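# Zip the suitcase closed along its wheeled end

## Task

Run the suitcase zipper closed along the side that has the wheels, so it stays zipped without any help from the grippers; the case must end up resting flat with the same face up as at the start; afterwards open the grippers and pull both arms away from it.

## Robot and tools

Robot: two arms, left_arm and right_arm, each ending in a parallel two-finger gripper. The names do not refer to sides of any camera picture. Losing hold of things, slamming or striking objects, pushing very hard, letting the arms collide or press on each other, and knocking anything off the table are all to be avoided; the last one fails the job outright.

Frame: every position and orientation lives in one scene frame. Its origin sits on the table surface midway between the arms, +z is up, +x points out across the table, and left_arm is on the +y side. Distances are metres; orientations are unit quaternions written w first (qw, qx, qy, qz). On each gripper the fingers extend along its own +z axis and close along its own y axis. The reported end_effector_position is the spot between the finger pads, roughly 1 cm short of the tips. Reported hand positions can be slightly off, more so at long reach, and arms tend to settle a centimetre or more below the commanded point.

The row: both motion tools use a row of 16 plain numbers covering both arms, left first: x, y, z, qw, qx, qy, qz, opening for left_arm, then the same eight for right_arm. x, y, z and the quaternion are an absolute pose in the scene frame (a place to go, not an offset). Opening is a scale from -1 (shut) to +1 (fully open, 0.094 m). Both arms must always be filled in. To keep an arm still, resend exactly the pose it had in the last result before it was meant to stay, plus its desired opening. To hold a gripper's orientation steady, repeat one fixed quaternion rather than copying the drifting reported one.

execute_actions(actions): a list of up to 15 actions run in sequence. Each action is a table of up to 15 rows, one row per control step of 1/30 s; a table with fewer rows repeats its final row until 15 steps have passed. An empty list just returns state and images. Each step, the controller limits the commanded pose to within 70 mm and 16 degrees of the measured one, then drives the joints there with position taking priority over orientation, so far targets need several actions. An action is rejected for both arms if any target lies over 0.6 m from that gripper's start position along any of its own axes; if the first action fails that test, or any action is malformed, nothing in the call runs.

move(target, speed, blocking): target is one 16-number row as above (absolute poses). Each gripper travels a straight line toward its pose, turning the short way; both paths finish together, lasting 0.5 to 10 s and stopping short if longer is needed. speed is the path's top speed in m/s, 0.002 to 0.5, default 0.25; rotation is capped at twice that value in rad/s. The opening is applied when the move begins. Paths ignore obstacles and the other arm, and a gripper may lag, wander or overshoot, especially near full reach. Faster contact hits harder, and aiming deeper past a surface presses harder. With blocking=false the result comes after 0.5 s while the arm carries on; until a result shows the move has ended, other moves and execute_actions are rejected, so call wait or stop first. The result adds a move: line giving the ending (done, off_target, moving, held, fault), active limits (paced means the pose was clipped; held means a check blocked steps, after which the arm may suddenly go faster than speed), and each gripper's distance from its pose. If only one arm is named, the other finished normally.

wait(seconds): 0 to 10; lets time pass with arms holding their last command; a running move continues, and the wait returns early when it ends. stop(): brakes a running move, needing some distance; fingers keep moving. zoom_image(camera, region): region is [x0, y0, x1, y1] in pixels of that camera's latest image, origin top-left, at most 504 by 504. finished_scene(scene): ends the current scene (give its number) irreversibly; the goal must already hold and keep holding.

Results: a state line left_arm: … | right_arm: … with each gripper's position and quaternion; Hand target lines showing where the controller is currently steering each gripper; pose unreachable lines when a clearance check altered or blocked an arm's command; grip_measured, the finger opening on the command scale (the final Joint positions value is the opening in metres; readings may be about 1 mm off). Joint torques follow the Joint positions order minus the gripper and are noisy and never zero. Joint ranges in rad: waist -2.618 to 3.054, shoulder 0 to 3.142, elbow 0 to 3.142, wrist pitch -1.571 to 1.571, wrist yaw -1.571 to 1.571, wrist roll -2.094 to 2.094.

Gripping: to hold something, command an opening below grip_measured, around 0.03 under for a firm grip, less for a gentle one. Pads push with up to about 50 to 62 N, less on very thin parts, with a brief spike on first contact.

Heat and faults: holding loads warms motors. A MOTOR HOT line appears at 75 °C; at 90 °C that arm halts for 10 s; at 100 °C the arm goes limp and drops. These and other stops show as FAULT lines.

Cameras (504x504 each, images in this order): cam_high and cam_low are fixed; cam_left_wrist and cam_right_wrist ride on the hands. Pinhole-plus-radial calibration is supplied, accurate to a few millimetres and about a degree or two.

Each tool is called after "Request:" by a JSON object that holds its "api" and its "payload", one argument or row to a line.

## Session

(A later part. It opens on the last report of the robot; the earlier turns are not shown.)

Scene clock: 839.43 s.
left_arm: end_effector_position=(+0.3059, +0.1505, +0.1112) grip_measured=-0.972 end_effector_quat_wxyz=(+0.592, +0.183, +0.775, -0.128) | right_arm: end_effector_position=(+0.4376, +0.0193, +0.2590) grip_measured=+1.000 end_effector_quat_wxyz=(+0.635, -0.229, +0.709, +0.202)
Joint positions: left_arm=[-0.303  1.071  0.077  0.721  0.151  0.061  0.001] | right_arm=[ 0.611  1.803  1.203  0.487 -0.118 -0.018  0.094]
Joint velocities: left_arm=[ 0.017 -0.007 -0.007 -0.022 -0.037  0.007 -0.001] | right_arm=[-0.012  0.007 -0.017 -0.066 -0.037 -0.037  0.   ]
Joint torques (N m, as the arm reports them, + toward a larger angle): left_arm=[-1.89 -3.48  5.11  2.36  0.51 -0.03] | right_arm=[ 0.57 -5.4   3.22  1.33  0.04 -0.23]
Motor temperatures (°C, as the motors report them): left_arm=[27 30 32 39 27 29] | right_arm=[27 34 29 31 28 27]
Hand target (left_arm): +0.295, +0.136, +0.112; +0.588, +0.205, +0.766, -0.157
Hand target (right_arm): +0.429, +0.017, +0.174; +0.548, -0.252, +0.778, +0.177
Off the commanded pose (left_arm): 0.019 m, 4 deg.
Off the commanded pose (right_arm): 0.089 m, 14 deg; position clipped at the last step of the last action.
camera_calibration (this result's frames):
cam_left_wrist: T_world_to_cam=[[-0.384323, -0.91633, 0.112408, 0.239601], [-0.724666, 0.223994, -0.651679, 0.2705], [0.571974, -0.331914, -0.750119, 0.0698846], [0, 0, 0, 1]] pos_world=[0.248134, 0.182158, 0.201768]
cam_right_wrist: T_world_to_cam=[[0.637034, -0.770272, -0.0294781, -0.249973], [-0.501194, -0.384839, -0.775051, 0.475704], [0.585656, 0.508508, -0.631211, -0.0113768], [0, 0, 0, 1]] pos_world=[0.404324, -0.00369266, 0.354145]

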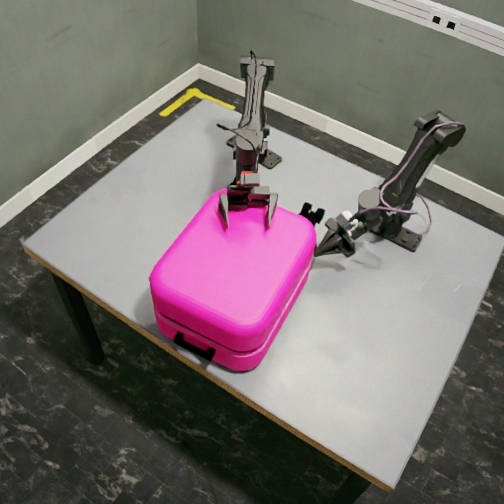

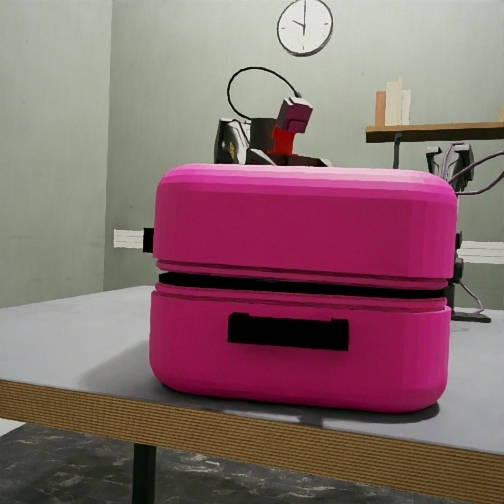

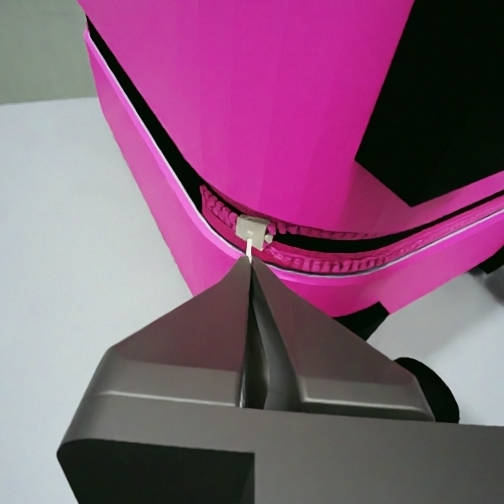

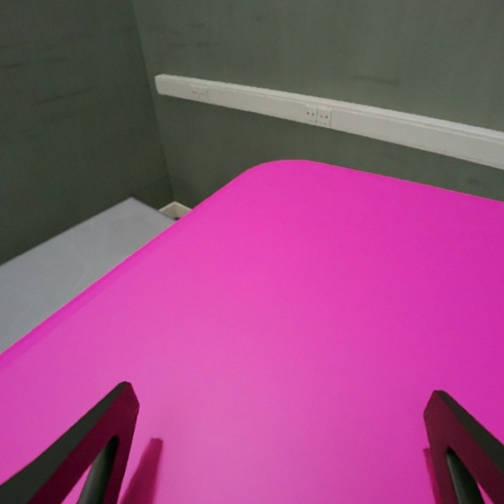

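Request:
{"api": "execute_actions", "payload": {
  "actions": [
    [[0.291,0.133,0.110,0.5915,0.1885,0.7707,-0.1447,-1,0.434,0.02,0.17,0.5456,-0.2531,0.7791,0.1772,1]],
    [[0.288,0.130,0.108,0.5944,0.1717,0.7746,-0.1318,-1,0.434,0.02,0.17,0.5456,-0.2531,0.7791,0.1772,1]],
    [[0.288,0.130,0.108,0.5944,0.1717,0.7746,-0.1318,-1,0.434,0.02,0.17,0.5456,-0.2531,0.7791,0.1772,1]]
  ]
}}

Request:
{"api": "zoom_image", "payload": {
  "camera": "cam_left_wrist",
  "region": [180, 170, 340, 290]
}}

Scene clock: 853.40 s.
left_arm: end_effector_position=(+0.2990, +0.1416, +0.1099) grip_measured=-0.972 end_effector_quat_wxyz=(+0.599, +0.152, +0.779, -0.106) | right_arm: end_effector_position=(+0.4376, +0.0193, +0.2590) grip_measured=+1.000 end_effector_quat_wxyz=(+0.635, -0.229, +0.709, +0.202)
Joint positions: left_arm=[-0.47   1.057  0.056  0.737 -0.083 -0.004  0.001] | right_arm=[ 0.611  1.803  1.203  0.487 -0.118 -0.018  0.094]
Joint velocities: left_arm=[-0.012  0.007  0.007  0.007  0.051 -0.022 -0.   ] | right_arm=[-0.002  0.017 -0.002  0.007 -0.022 -0.037  0.   ]
Joint torques (N m, as the arm reports them, + toward a larger angle): left_arm=[-1.87 -3.08  4.77  2.4   0.4  -0.07] | right_arm=[ 0.57 -5.4   3.2   1.33  0.04 -0.24]
Motor temperatures (°C, as the motors report them): left_arm=[27 30 32 39 27 29] | right_arm=[27 34 29 31 28 27]
Hand target (left_arm): +0.289, +0.130, +0.108; +0.594, +0.171, +0.775, -0.131
Hand target (right_arm): +0.429, +0.017, +0.174; +0.548, -0.252, +0.778, +0.177
Off the commanded pose (left_arm): 0.016 m, 4 deg.
Off the commanded pose (right_arm): 0.089 m, 14 deg; position clipped at the last step of the last action.
camera_calibration (this result's frames):
cam_left_wrist: T_world_to_cam=[[-0.313867, -0.942629, 0.113749, 0.211509], [-0.735704, 0.16572, -0.656717, 0.278812], [0.600189, -0.289807, -0.745509, 0.0550405], [0, 0, 0, 1]] pos_world=[0.238474, 0.169121, 0.200075]
cam_right_wrist: T_world_to_cam=[[0.637034, -0.770272, -0.0294781, -0.249973], [-0.501194, -0.384839, -0.775051, 0.475704], [0.585656, 0.508508, -0.631211, -0.0113768], [0, 0, 0, 1]] pos_world=[0.404324, -0.00369266, 0.354145]

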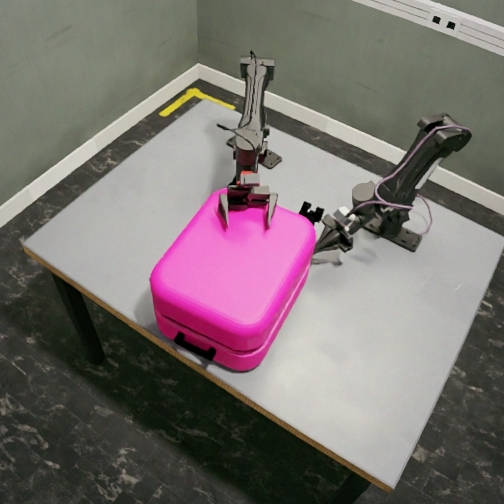

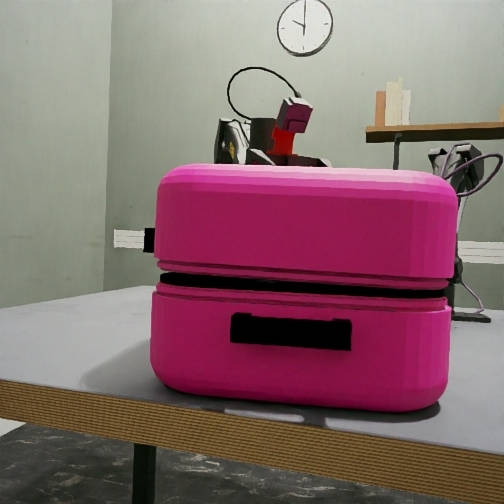

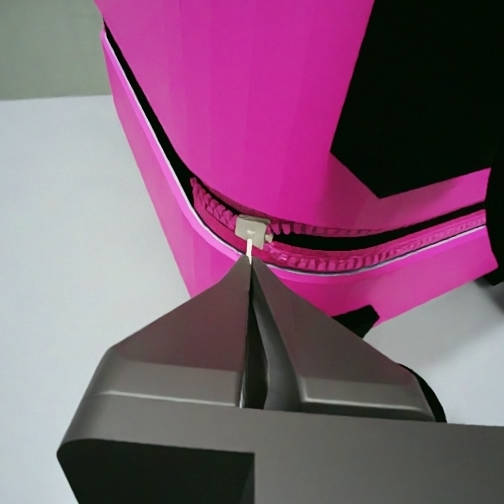

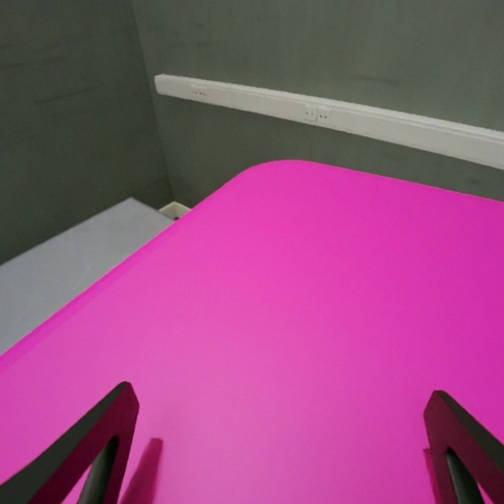

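Region (180, 170, 340, 290) of cam_left_wrist's 504x504 image, scaled by 3.150, with more detail than that image has; it fills the top 378 rows of this view, and the rest is white.

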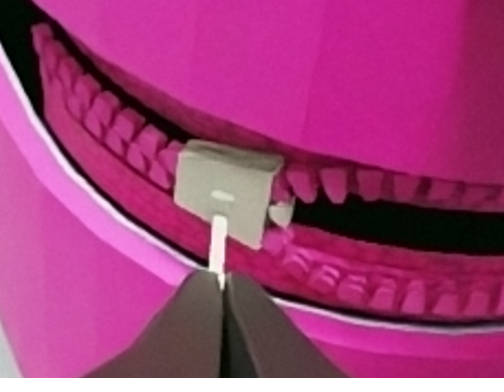

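Request:
{"api": "zoom_image", "payload": {
  "camera": "cam_high",
  "region": [260, 160, 420, 290]
}}

Region (260, 160, 420, 290) of cam_high's 504x504 image, scaled by 3.150, with more detail than that image has; it fills the top 410 rows of this view, and the rest is white.

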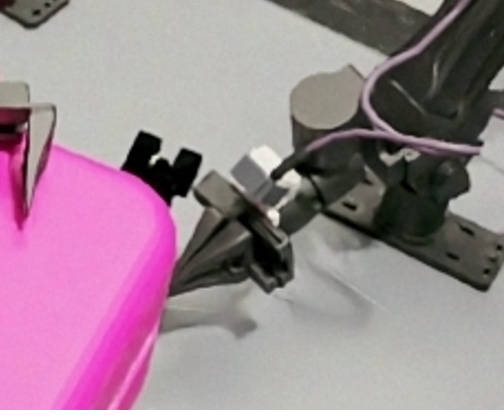

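Request:
{"api": "execute_actions", "payload": {
  "actions": [
    [[0.285,0.125,0.106,0.5944,0.1717,0.7746,-0.1318,-1,0.434,0.02,0.17,0.5456,-0.2531,0.7791,0.1772,1]],
    [[0.282,0.119,0.105,0.5944,0.1717,0.7746,-0.1318,-1,0.434,0.02,0.17,0.5456,-0.2531,0.7791,0.1772,1]],
    [[0.282,0.119,0.105,0.5944,0.1717,0.7746,-0.1318,-1,0.434,0.02,0.17,0.5456,-0.2531,0.7791,0.1772,1]]
  ]
}}

Request:
{"api": "zoom_image", "payload": {
  "camera": "cam_left_wrist",
  "region": [180, 170, 340, 290]
}}

Scene clock: 916.03 s.
left_arm: end_effector_position=(+0.2934, +0.1353, +0.1099) grip_measured=-0.972 end_effector_quat_wxyz=(+0.604, +0.144, +0.778, -0.099) | right_arm: end_effector_position=(+0.4378, +0.0194, +0.2583) grip_measured=+1.000 end_effector_quat_wxyz=(+0.635, -0.229, +0.710, +0.202)
Joint positions: left_arm=[-0.557  1.057  0.045  0.754 -0.19  -0.03   0.001] | right_arm=[ 0.611  1.804  1.203  0.488 -0.118 -0.017  0.094]
Joint velocities: left_arm=[ 0.002 -0.022 -0.017 -0.081  0.022 -0.022 -0.001] | right_arm=[-0.002  0.012  0.007 -0.007 -0.022  0.022  0.   ]
Joint torques (N m, as the arm reports them, + toward a larger angle): left_arm=[-2.32 -1.75  4.92  2.45  0.57 -0.01] | right_arm=[ 0.56 -5.48  3.19  1.33  0.04 -0.24]
Motor temperatures (°C, as the motors report them): left_arm=[27 30 32 40 27 29] | right_arm=[27 33 29 31 28 27]
Hand target (left_arm): +0.282, +0.120, +0.105; +0.594, +0.171, +0.775, -0.131
Hand target (right_arm): +0.429, +0.017, +0.174; +0.548, -0.252, +0.778, +0.177
Off the commanded pose (left_arm): 0.020 m, 5 deg.
Off the commanded pose (right_arm): 0.088 m, 14 deg.
camera_calibration (this result's frames):
cam_left_wrist: T_world_to_cam=[[-0.293748, -0.949258, 0.112343, 0.198907], [-0.73313, 0.148317, -0.663718, 0.278066], [0.613378, -0.277328, -0.739498, 0.0502894], [0, 0, 0, 1]] pos_world=[0.23144, 0.161519, 0.1994]
cam_right_wrist: T_world_to_cam=[[0.636935, -0.770319, -0.0303775, -0.249759], [-0.502087, -0.384602, -0.77459, 0.475621], [0.584998, 0.508616, -0.631734, -0.0115386], [0, 0, 0, 1]] pos_world=[0.404633, -0.00360069, 0.353535]

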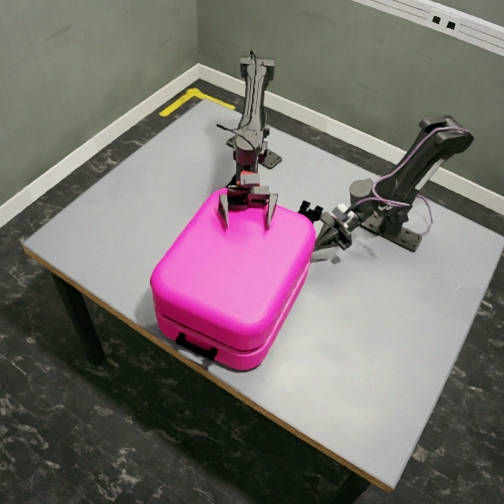

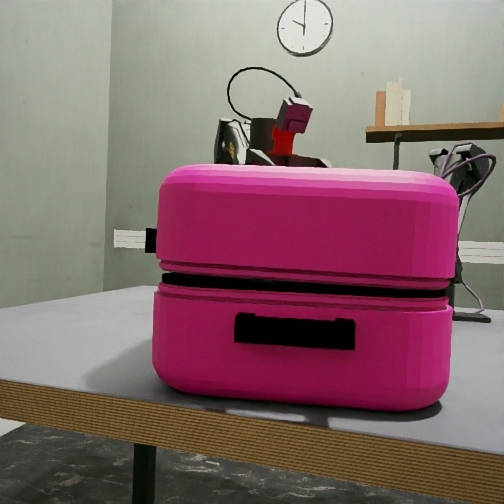

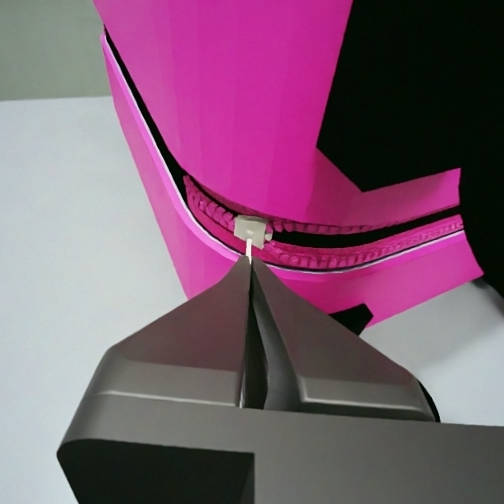

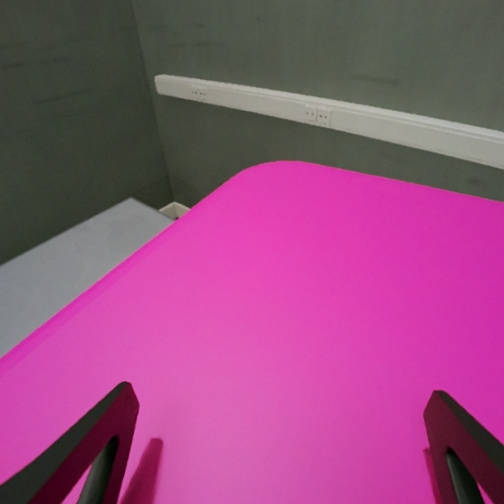

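Region (180, 170, 340, 290) of cam_left_wrist's 504x504 image, scaled by 3.150, with more detail than that image has; it fills the top 378 rows of this view, and the rest is white.

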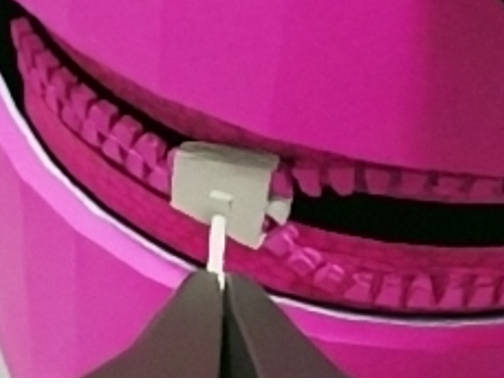

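Request:
{"api": "execute_actions", "payload": {
  "actions": [
    [[0.282,0.119,0.101,0.5944,0.1717,0.7746,-0.1318,-1,0.434,0.02,0.17,0.5456,-0.2531,0.7791,0.1772,1]],
    [[0.282,0.117,0.099,0.5944,0.1717,0.7746,-0.1318,-1,0.434,0.02,0.17,0.5456,-0.2531,0.7791,0.1772,1]]
  ]
}}

Request:
{"api": "zoom_image", "payload": {
  "camera": "cam_left_wrist",
  "region": [180, 170, 340, 290]
}}

Scene clock: 922.07 s.
left_arm: end_effector_position=(+0.2941, +0.1346, +0.1093) grip_measured=-0.972 end_effector_quat_wxyz=(+0.610, +0.139, +0.774, -0.099) | right_arm: end_effector_position=(+0.4378, +0.0194, +0.2583) grip_measured=+1.000 end_effector_quat_wxyz=(+0.635, -0.229, +0.710, +0.202)
Joint positions: left_arm=[-0.569  1.102  0.034  0.824 -0.209 -0.034  0.001] | right_arm=[ 0.611  1.804  1.203  0.488 -0.118 -0.017  0.094]
Joint velocities: left_arm=[ 0.002  0.012  0.007 -0.037  0.022 -0.037 -0.001] | right_arm=[-0.007 -0.002  0.002 -0.037  0.125 -0.007  0.   ]
Joint torques (N m, as the arm reports them, + toward a larger angle): left_arm=[-2.13 -0.45  4.26  2.54  0.64 -0.03] | right_arm=[ 0.55 -5.48  3.2   1.33  0.04 -0.24]
Motor temperatures (°C, as the motors report them): left_arm=[27 30 32 41 27 29] | right_arm=[27 33 29 31 28 27]
Hand target (left_arm): +0.282, +0.118, +0.099; +0.594, +0.171, +0.775, -0.132
Hand target (right_arm): +0.429, +0.017, +0.174; +0.548, -0.252, +0.778, +0.177
Off the commanded pose (left_arm): 0.024 m, 6 deg.
Off the commanded pose (right_arm): 0.088 m, 14 deg.
camera_calibration (this result's frames):
cam_left_wrist: T_world_to_cam=[[-0.287532, -0.950752, 0.115745, 0.196555], [-0.725352, 0.137244, -0.674558, 0.278666], [0.625452, -0.277913, -0.729092, 0.0446184], [0, 0, 0, 1]] pos_world=[0.23074, 0.16103, 0.197757]
cam_right_wrist: T_world_to_cam=[[0.636935, -0.770319, -0.0303775, -0.249759], [-0.502087, -0.384602, -0.77459, 0.475621], [0.584998, 0.508616, -0.631734, -0.0115386], [0, 0, 0, 1]] pos_world=[0.404633, -0.00360069, 0.353535]

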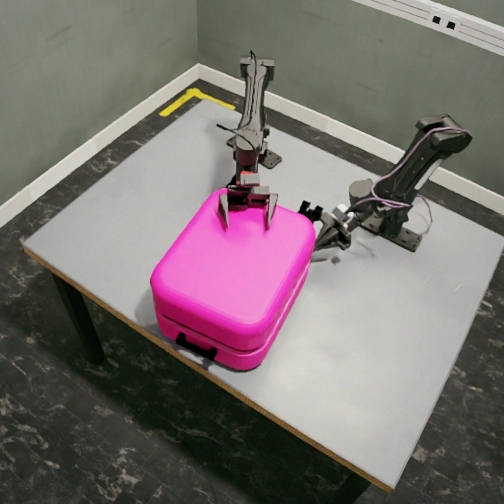

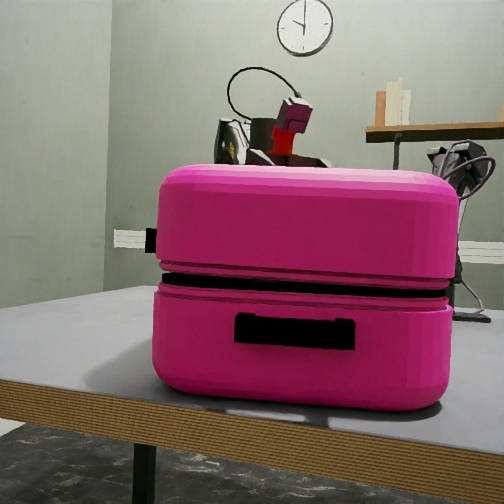

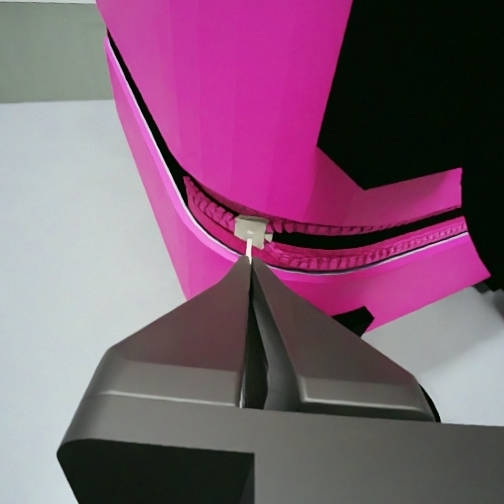

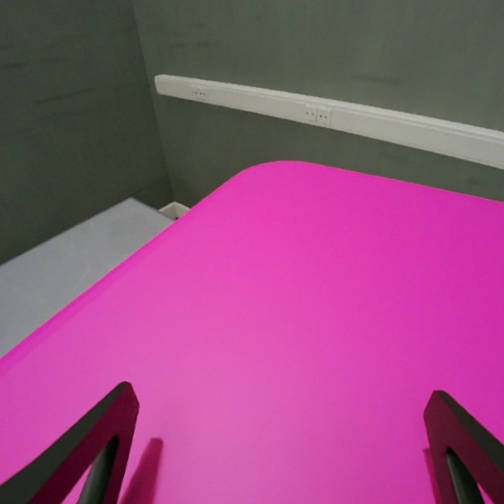

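Region (180, 170, 340, 290) of cam_left_wrist's 504x504 image, scaled by 3.150, with more detail than that image has; it fills the top 378 rows of this view, and the rest is white.

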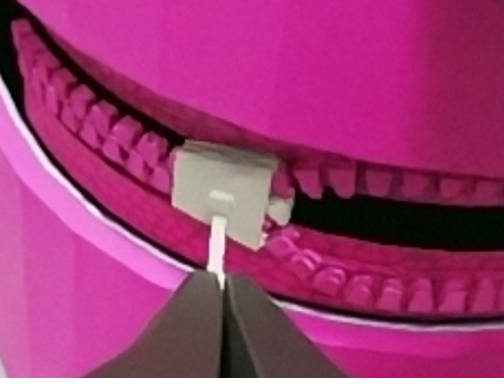

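Request:
{"api": "execute_actions", "payload": {
  "actions": [
    [[0.279,0.113,0.103,0.5944,0.1717,0.7746,-0.1318,-1,0.434,0.02,0.17,0.5456,-0.2531,0.7791,0.1772,1]],
    [[0.276,0.108,0.104,0.5944,0.1717,0.7746,-0.1318,-1,0.434,0.02,0.17,0.5456,-0.2531,0.7791,0.1772,1]],
    [[0.276,0.108,0.104,0.5944,0.1717,0.7746,-0.1318,-1,0.434,0.02,0.17,0.5456,-0.2531,0.7791,0.1772,1]]
  ]
}}

Request:
{"api": "zoom_image", "payload": {
  "camera": "cam_left_wrist",
  "region": [160, 150, 360, 300]
}}

Scene clock: 937.20 s.
left_arm: end_effector_position=(+0.2886, +0.1283, +0.1091) grip_measured=-0.972 end_effector_quat_wxyz=(+0.611, +0.134, +0.775, -0.093) | right_arm: end_effector_position=(+0.4378, +0.0194, +0.2583) grip_measured=+1.000 end_effector_quat_wxyz=(+0.635, -0.229, +0.710, +0.202)
Joint positions: left_arm=[-0.646  1.094  0.034  0.81  -0.297 -0.055  0.001] | right_arm=[ 0.611  1.804  1.203  0.488 -0.118 -0.017  0.094]
Joint velocities: left_arm=[-0.017 -0.002  0.002 -0.051  0.037  0.007  0.   ] | right_arm=[ 0.002 -0.002 -0.007  0.037  0.051 -0.022  0.   ]
Joint torques (N m, as the arm reports them, + toward a larger angle): left_arm=[-2.37 -2.93  5.48  2.05  0.71 -0.02] | right_arm=[ 0.57 -5.49  3.17  1.33  0.04 -0.24]
Motor temperatures (°C, as the motors report them): left_arm=[27 29 32 41 27 29] | right_arm=[27 33 29 31 28 27]
Hand target (left_arm): +0.276, +0.109, +0.104; +0.595, +0.171, +0.774, -0.131
Hand target (right_arm): +0.429, +0.017, +0.174; +0.548, -0.252, +0.778, +0.177
Off the commanded pose (left_arm): 0.024 m, 6 deg.
Off the commanded pose (right_arm): 0.088 m, 14 deg.
camera_calibration (this result's frames):
cam_left_wrist: T_world_to_cam=[[-0.274447, -0.954867, 0.113615, 0.18598], [-0.727169, 0.128774, -0.674272, 0.276984], [0.629209, -0.267669, -0.729691, 0.0438367], [0, 0, 0, 1]] pos_world=[0.224873, 0.153652, 0.19762]
cam_right_wrist: T_world_to_cam=[[0.636935, -0.770319, -0.0303775, -0.249759], [-0.502087, -0.384602, -0.77459, 0.475621], [0.584998, 0.508616, -0.631734, -0.0115386], [0, 0, 0, 1]] pos_world=[0.404633, -0.00360069, 0.353535]

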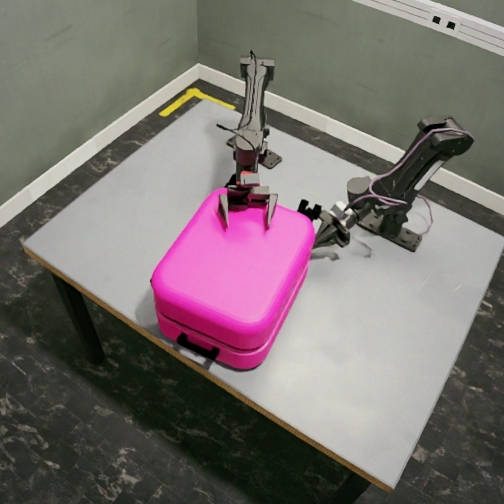

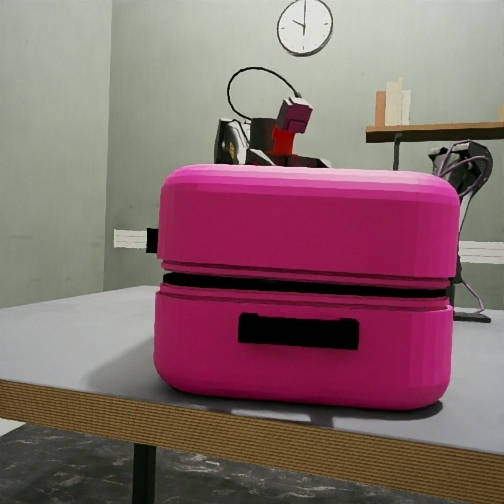

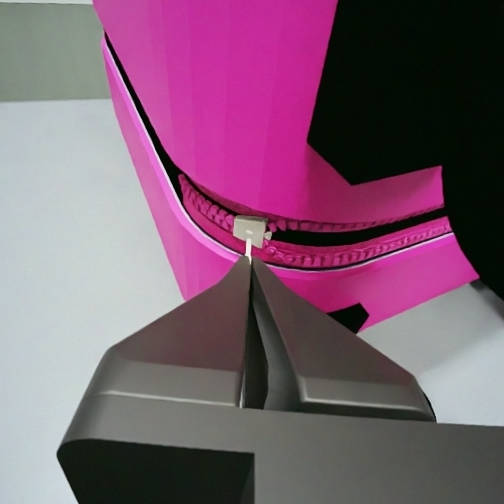

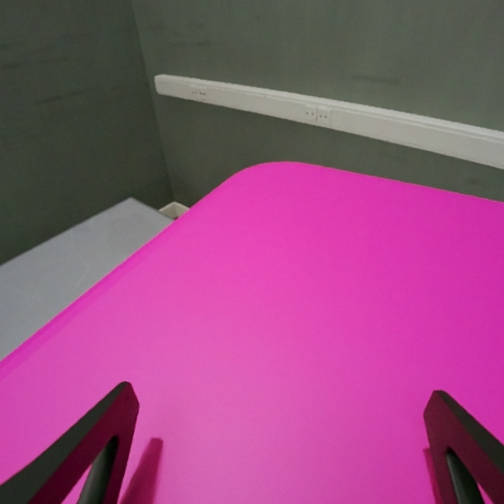

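Region (160, 150, 360, 300) of cam_left_wrist's 504x504 image, scaled by 2.520, with more detail than that image has; it fills the top 378 rows of this view, and the rest is white.

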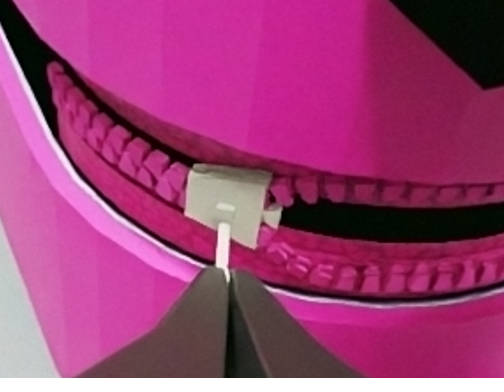

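Request:
{"api": "execute_actions", "payload": {
  "actions": [
    [[0.284,0.120,0.107,0.605,0.148,0.775,-0.108,-1,0.436,0.02,0.22,0.5456,-0.2531,0.7791,0.1772,1]],
    [[0.289,0.128,0.110,0.611,0.134,0.775,-0.093,-1,0.438,0.02,0.27,0.59,-0.24,0.745,0.19,1]],
    [[0.289,0.128,0.110,0.611,0.134,0.775,-0.093,-1,0.445,0.025,0.30,0.63,-0.23,0.712,0.2,1]],
    [[0.289,0.128,0.110,0.611,0.134,0.775,-0.093,-1,0.46,0.036,0.32,0.65,-0.225,0.695,0.21,1]]
  ]
}}

Scene clock: 977.50 s.
left_arm: end_effector_position=(+0.2892, +0.1299, +0.1092) grip_measured=-0.972 end_effector_quat_wxyz=(+0.611, +0.131, +0.775, -0.090) | right_arm: end_effector_position=(+0.4581, +0.0310, +0.3181) grip_measured=+1.000 end_effector_quat_wxyz=(+0.649, -0.226, +0.697, +0.205)
Joint positions: left_arm=[-0.646  1.094  0.034  0.81  -0.307 -0.055  0.001] | right_arm=[ 0.612  1.839  1.452  0.313 -0.117 -0.016  0.094]
Joint velocities: left_arm=[-0.017 -0.012  0.012  0.007 -0.037 -0.037 -0.001] | right_arm=[-0.002  0.022  0.017  0.037  0.037 -0.037  0.   ]
Joint torques (N m, as the arm reports them, + toward a larger angle): left_arm=[-0.16 -1.45  6.54  2.33  0.03  0.01] | right_arm=[  0.53 -10.56   8.39   2.7   -0.03   0.09]
Motor temperatures (°C, as the motors report them): left_arm=[27 29 32 39 27 29] | right_arm=[27 34 29 31 28 27]
Hand target (left_arm): +0.289, +0.128, +0.110; +0.611, +0.134, +0.775, -0.093
Hand target (right_arm): +0.459, +0.036, +0.320; +0.650, -0.226, +0.695, +0.210
Off the commanded pose (left_arm): 0.002 m, 1 deg.
Off the commanded pose (right_arm): 0.006 m, 1 deg.
camera_calibration (this result's frames):
cam_left_wrist: T_world_to_cam=[[-0.265421, -0.957684, 0.111323, 0.18572], [-0.727403, 0.123127, -0.675073, 0.278169], [0.6328, -0.260156, -0.729303, 0.0419541], [0, 0, 0, 1]] pos_world=[0.225087, 0.154526, 0.197707]
cam_right_wrist: T_world_to_cam=[[0.638076, -0.769599, -0.0240079, -0.254532], [-0.475127, -0.36901, -0.798802, 0.531395], [0.605898, 0.521104, -0.601114, -0.0112496], [0, 0, 0, 1]] pos_world=[0.421708, 0.00606485, 0.411607]

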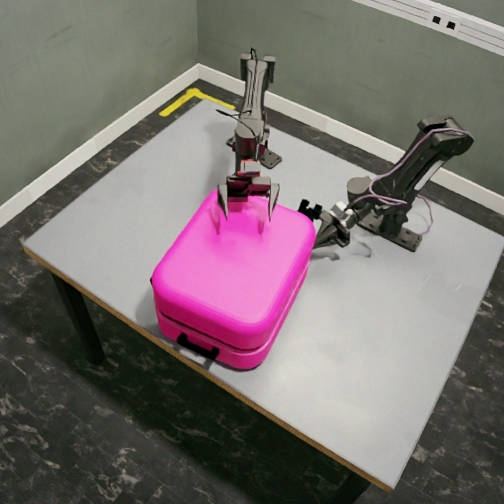

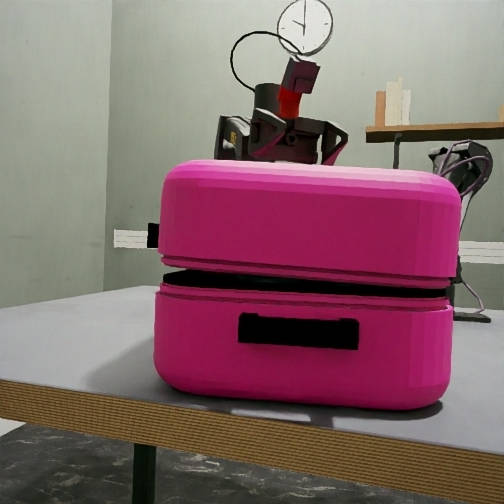

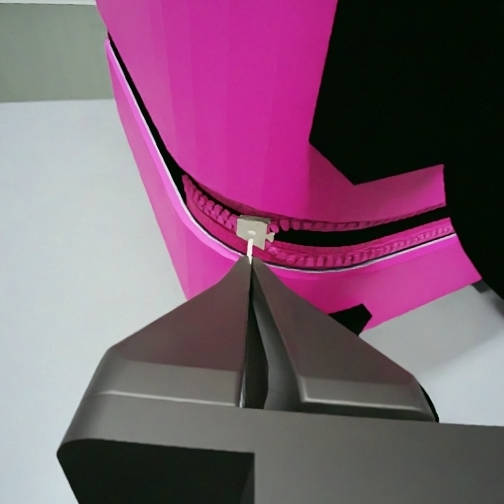

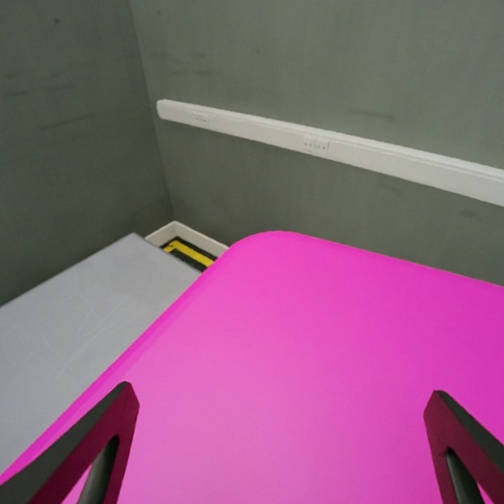

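Request:
{"api": "execute_actions", "payload": {
  "actions": [
    [[0.289,0.128,0.110,0.611,0.134,0.775,-0.093,-1,0.49,0.042,0.325,0.665,-0.21,0.687,0.203,1]],
    [[0.289,0.128,0.110,0.611,0.134,0.775,-0.093,-1,0.52,0.048,0.325,0.675,-0.20,0.682,0.198,1]],
    [[0.289,0.128,0.110,0.611,0.134,0.775,-0.093,-1,0.55,0.054,0.32,0.6797,-0.1949,0.6797,0.1949,1]],
    [[0.289,0.128,0.110,0.611,0.134,0.775,-0.093,-1,0.55,0.054,0.305,0.6797,-0.1949,0.6797,0.1949,1]],
    [[0.289,0.128,0.110,0.611,0.134,0.775,-0.093,-1,0.55,0.054,0.29,0.6797,-0.1949,0.6797,0.1949,1]]
  ]
}}

Scene clock: 985.73 s.
left_arm: end_effector_position=(+0.2892, +0.1299, +0.1092) grip_measured=-0.972 end_effector_quat_wxyz=(+0.611, +0.131, +0.775, -0.090) | right_arm: end_effector_position=(+0.5479, +0.0574, +0.2934) grip_measured=+1.000 end_effector_quat_wxyz=(+0.679, -0.201, +0.678, +0.196)
Joint positions: left_arm=[-0.646  1.094  0.034  0.81  -0.307 -0.055  0.001] | right_arm=[ 0.589  2.221  1.839  0.381 -0.088 -0.007  0.094]
Joint velocities: left_arm=[ 0.017  0.017 -0.012  0.037 -0.007  0.051  0.   ] | right_arm=[-0.022  0.002 -0.002 -0.007 -0.066 -0.022  0.   ]
Joint torques (N m, as the arm reports them, + toward a larger angle): left_arm=[-0.1  -1.61  6.5   2.31  0.03  0.03] | right_arm=[ -0.42 -15.11   6.5    2.74   0.05   0.09]
Motor temperatures (°C, as the motors report them): left_arm=[27 29 33 40 27 29] | right_arm=[27 36 30 33 28 27]
Hand target (left_arm): +0.289, +0.128, +0.110; +0.611, +0.134, +0.775, -0.093
Hand target (right_arm): +0.550, +0.054, +0.290; +0.680, -0.195, +0.679, +0.195
Off the commanded pose (left_arm): 0.002 m, 1 deg.
Off the commanded pose (right_arm): 0.005 m, 1 deg.
camera_calibration (this result's frames):
cam_left_wrist: T_world_to_cam=[[-0.265421, -0.957684, 0.111323, 0.18572], [-0.727403, 0.123127, -0.675073, 0.278169], [0.6328, -0.260156, -0.729303, 0.0419541], [0, 0, 0, 1]] pos_world=[0.225087, 0.154526, 0.197707]
cam_right_wrist: T_world_to_cam=[[0.598982, -0.800534, -0.0191346, -0.270355], [-0.442898, -0.311292, -0.840797, 0.555457], [0.66713, 0.512097, -0.541013, -0.144848], [0, 0, 0, 1]] pos_world=[0.50458, 0.0306568, 0.383489]

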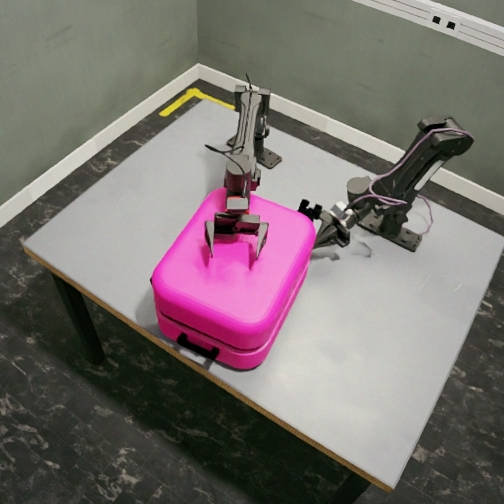

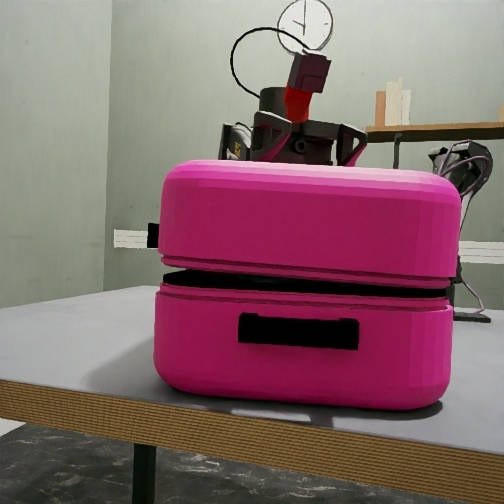

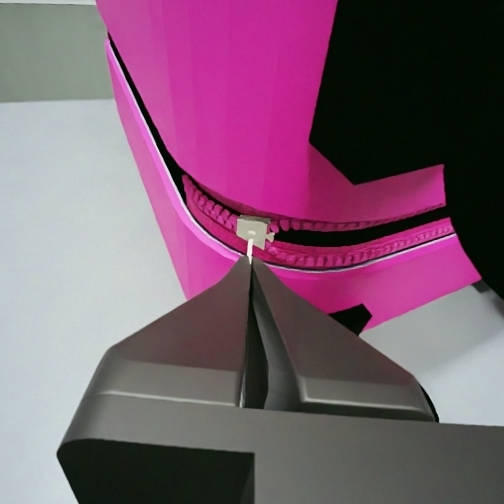

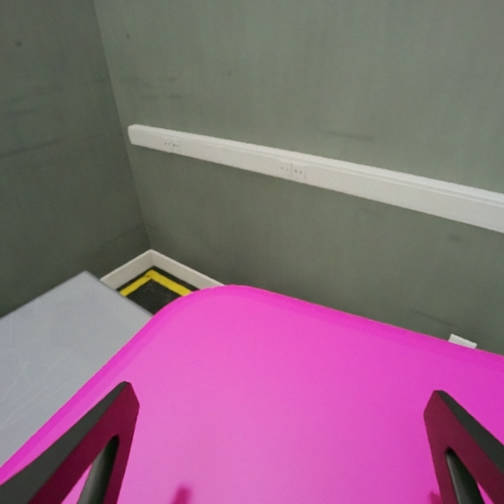

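Request:
{"api": "execute_actions", "payload": {
  "actions": [
    [[0.289,0.128,0.110,0.611,0.134,0.775,-0.093,-1,0.55,0.054,0.277,0.6797,-0.1949,0.6797,0.1949,1]],
    [[0.289,0.128,0.110,0.611,0.134,0.775,-0.093,-1,0.55,0.054,0.264,0.6797,-0.1949,0.6797,0.1949,1]],
    [[0.289,0.128,0.110,0.611,0.134,0.775,-0.093,-1,0.55,0.054,0.25,0.6797,-0.1949,0.6797,0.1949,1]],
    [[0.289,0.128,0.110,0.611,0.134,0.775,-0.093,-1,0.55,0.054,0.235,0.6797,-0.1949,0.6797,0.1949,1]],
    [[0.289,0.128,0.110,0.611,0.134,0.775,-0.093,-1,0.55,0.054,0.22,0.6797,-0.1949,0.6797,0.1949,1]]
  ]
}}

Scene clock: 991.67 s.
left_arm: end_effector_position=(+0.2892, +0.1299, +0.1092) grip_measured=-0.972 end_effector_quat_wxyz=(+0.611, +0.131, +0.775, -0.090) | right_arm: end_effector_position=(+0.5451, +0.0533, +0.2724) grip_measured=+1.000 end_effector_quat_wxyz=(+0.708, -0.190, +0.649, +0.202)
Joint positions: left_arm=[-0.646  1.094  0.034  0.81  -0.307 -0.055  0.001] | right_arm=[ 0.587  2.244  1.708  0.621 -0.084  0.001  0.094]
Joint velocities: left_arm=[ 0.007  0.002  0.007 -0.022  0.022  0.037 -0.001] | right_arm=[-0.007 -0.017 -0.012 -0.007 -0.051  0.11   0.   ]
Joint torques (N m, as the arm reports them, + toward a larger angle): left_arm=[-0.11 -1.61  6.54  2.35  0.07  0.02] | right_arm=[ -0.16 -10.84   3.48   2.73   0.03   0.01]
Motor temperatures (°C, as the motors report them): left_arm=[27 29 33 40 27 29] | right_arm=[27 37 30 33 28 27]
Hand target (left_arm): +0.289, +0.128, +0.110; +0.611, +0.134, +0.775, -0.093
Hand target (right_arm): +0.548, +0.053, +0.221; +0.680, -0.195, +0.680, +0.195
Off the commanded pose (left_arm): 0.002 m, 1 deg.
Off the commanded pose (right_arm): 0.053 m, 5 deg.
camera_calibration (this result's frames):
cam_left_wrist: T_world_to_cam=[[-0.265421, -0.957684, 0.111323, 0.18572], [-0.727403, 0.123127, -0.675073, 0.278169], [0.6328, -0.260156, -0.729303, 0.0419541], [0, 0, 0, 1]] pos_world=[0.225087, 0.154526, 0.197707]
cam_right_wrist: T_world_to_cam=[[0.594889, -0.803696, -0.0133867, -0.271548], [-0.383574, -0.269204, -0.883403, 0.512291], [0.706384, 0.530662, -0.468423, -0.194466], [0, 0, 0, 1]] pos_world=[0.49541, 0.0228645, 0.357832]

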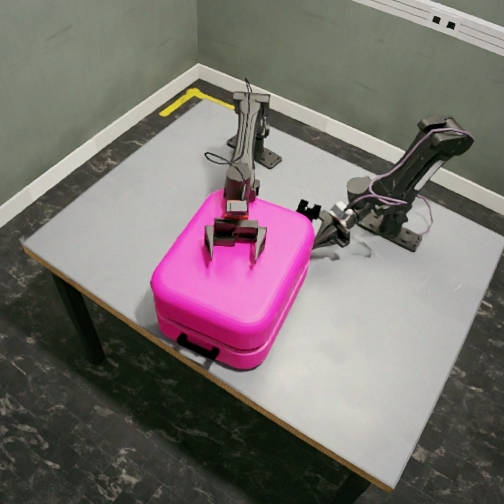

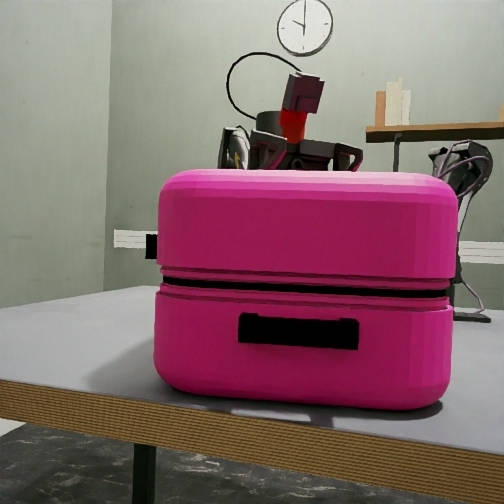

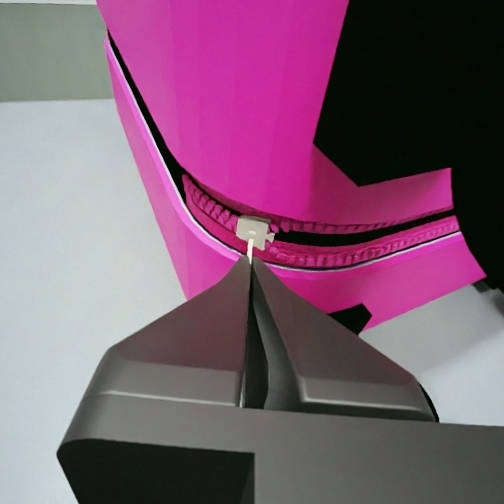

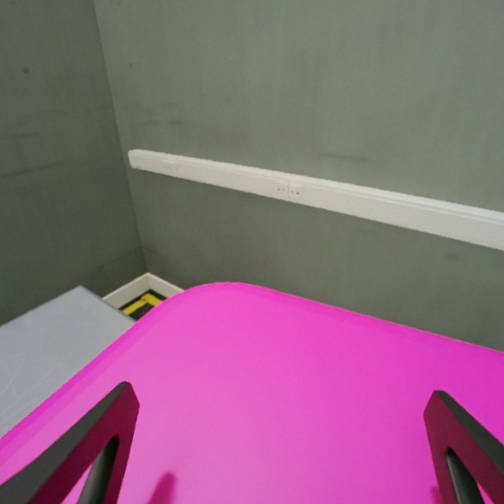

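Request:
{"api": "execute_actions", "payload": {
  "actions": [
    [[0.289,0.128,0.110,0.611,0.134,0.775,-0.093,-1,0.55,0.054,0.22,0.7030,-0.188,0.6556,0.2016,1]],
    [[0.289,0.128,0.110,0.611,0.134,0.775,-0.093,-1,0.55,0.054,0.22,0.7255,-0.1808,0.6307,0.2080,1]],
    [[0.289,0.128,0.110,0.611,0.134,0.775,-0.093,-1,0.55,0.054,0.22,0.7255,-0.1808,0.6307,0.2080,1]]
  ]
}}

Scene clock: 1002.67 s.
left_arm: end_effector_position=(+0.2892, +0.1299, +0.1092) grip_measured=-0.972 end_effector_quat_wxyz=(+0.611, +0.131, +0.775, -0.090) | right_arm: end_effector_position=(+0.5375, +0.0493, +0.3165) grip_measured=+1.000 end_effector_quat_wxyz=(+0.767, -0.174, +0.579, +0.215)
Joint positions: left_arm=[-0.646  1.094  0.034  0.81  -0.307 -0.055  0.001] | right_arm=[ 0.587  2.245  1.702  0.816 -0.084  0.004  0.094]
Joint velocities: left_arm=[ 0.017 -0.007 -0.017 -0.051 -0.051 -0.037 -0.   ] | right_arm=[-0.007  0.007 -0.007 -0.007 -0.037  0.037  0.   ]
Joint torques (N m, as the arm reports them, + toward a larger angle): left_arm=[-0.22 -1.64  6.57  2.31  0.06 -0.01] | right_arm=[-0.03 -8.54  1.51  2.59  0.07  0.09]
Motor temperatures (°C, as the motors report them): left_arm=[27 29 33 40 26 29] | right_arm=[27 37 29 35 28 27]
Hand target (left_arm): +0.289, +0.128, +0.110; +0.611, +0.134, +0.775, -0.093
Hand target (right_arm): +0.546, +0.052, +0.238; +0.726, -0.180, +0.631, +0.207
Off the commanded pose (left_arm): 0.002 m, 1 deg.
Off the commanded pose (right_arm): 0.097 m, 8 deg; position clipped at the last step of the last action.
camera_calibration (this result's frames):
cam_left_wrist: T_world_to_cam=[[-0.265421, -0.957684, 0.111323, 0.18572], [-0.727403, 0.123127, -0.675073, 0.278169], [0.6328, -0.260156, -0.729303, 0.0419541], [0, 0, 0, 1]] pos_world=[0.225087, 0.154526, 0.197707]
cam_right_wrist: T_world_to_cam=[[0.595398, -0.803323, 0.0131775, -0.278297], [-0.231174, -0.187, -0.954772, 0.483927], [0.769454, 0.565423, -0.297047, -0.256173], [0, 0, 0, 1]] pos_world=[0.474682, 0.0117778, 0.389612]

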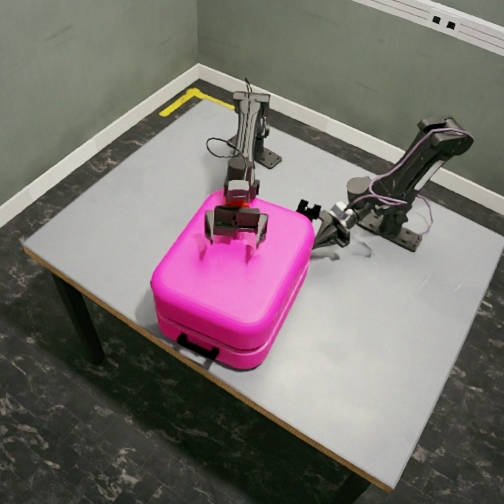

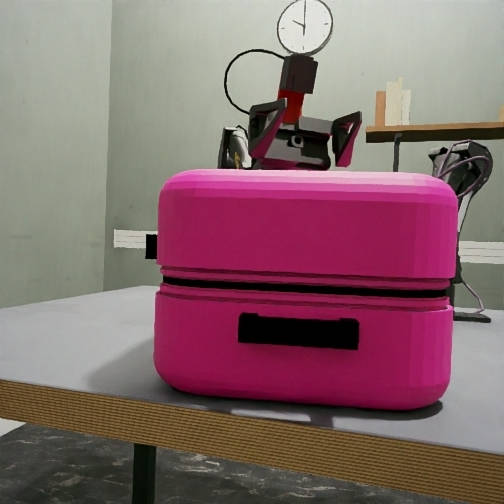

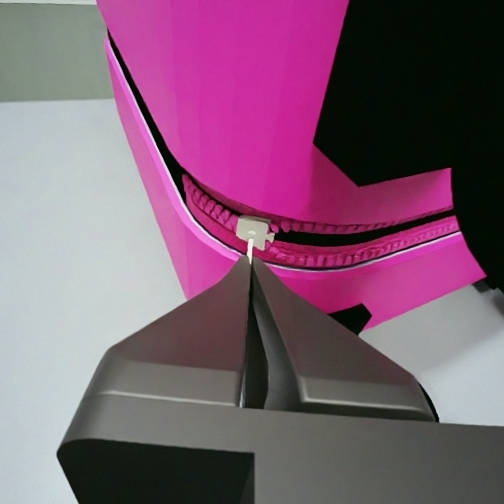

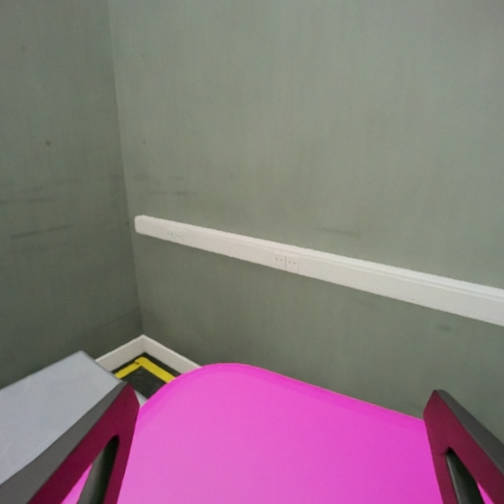

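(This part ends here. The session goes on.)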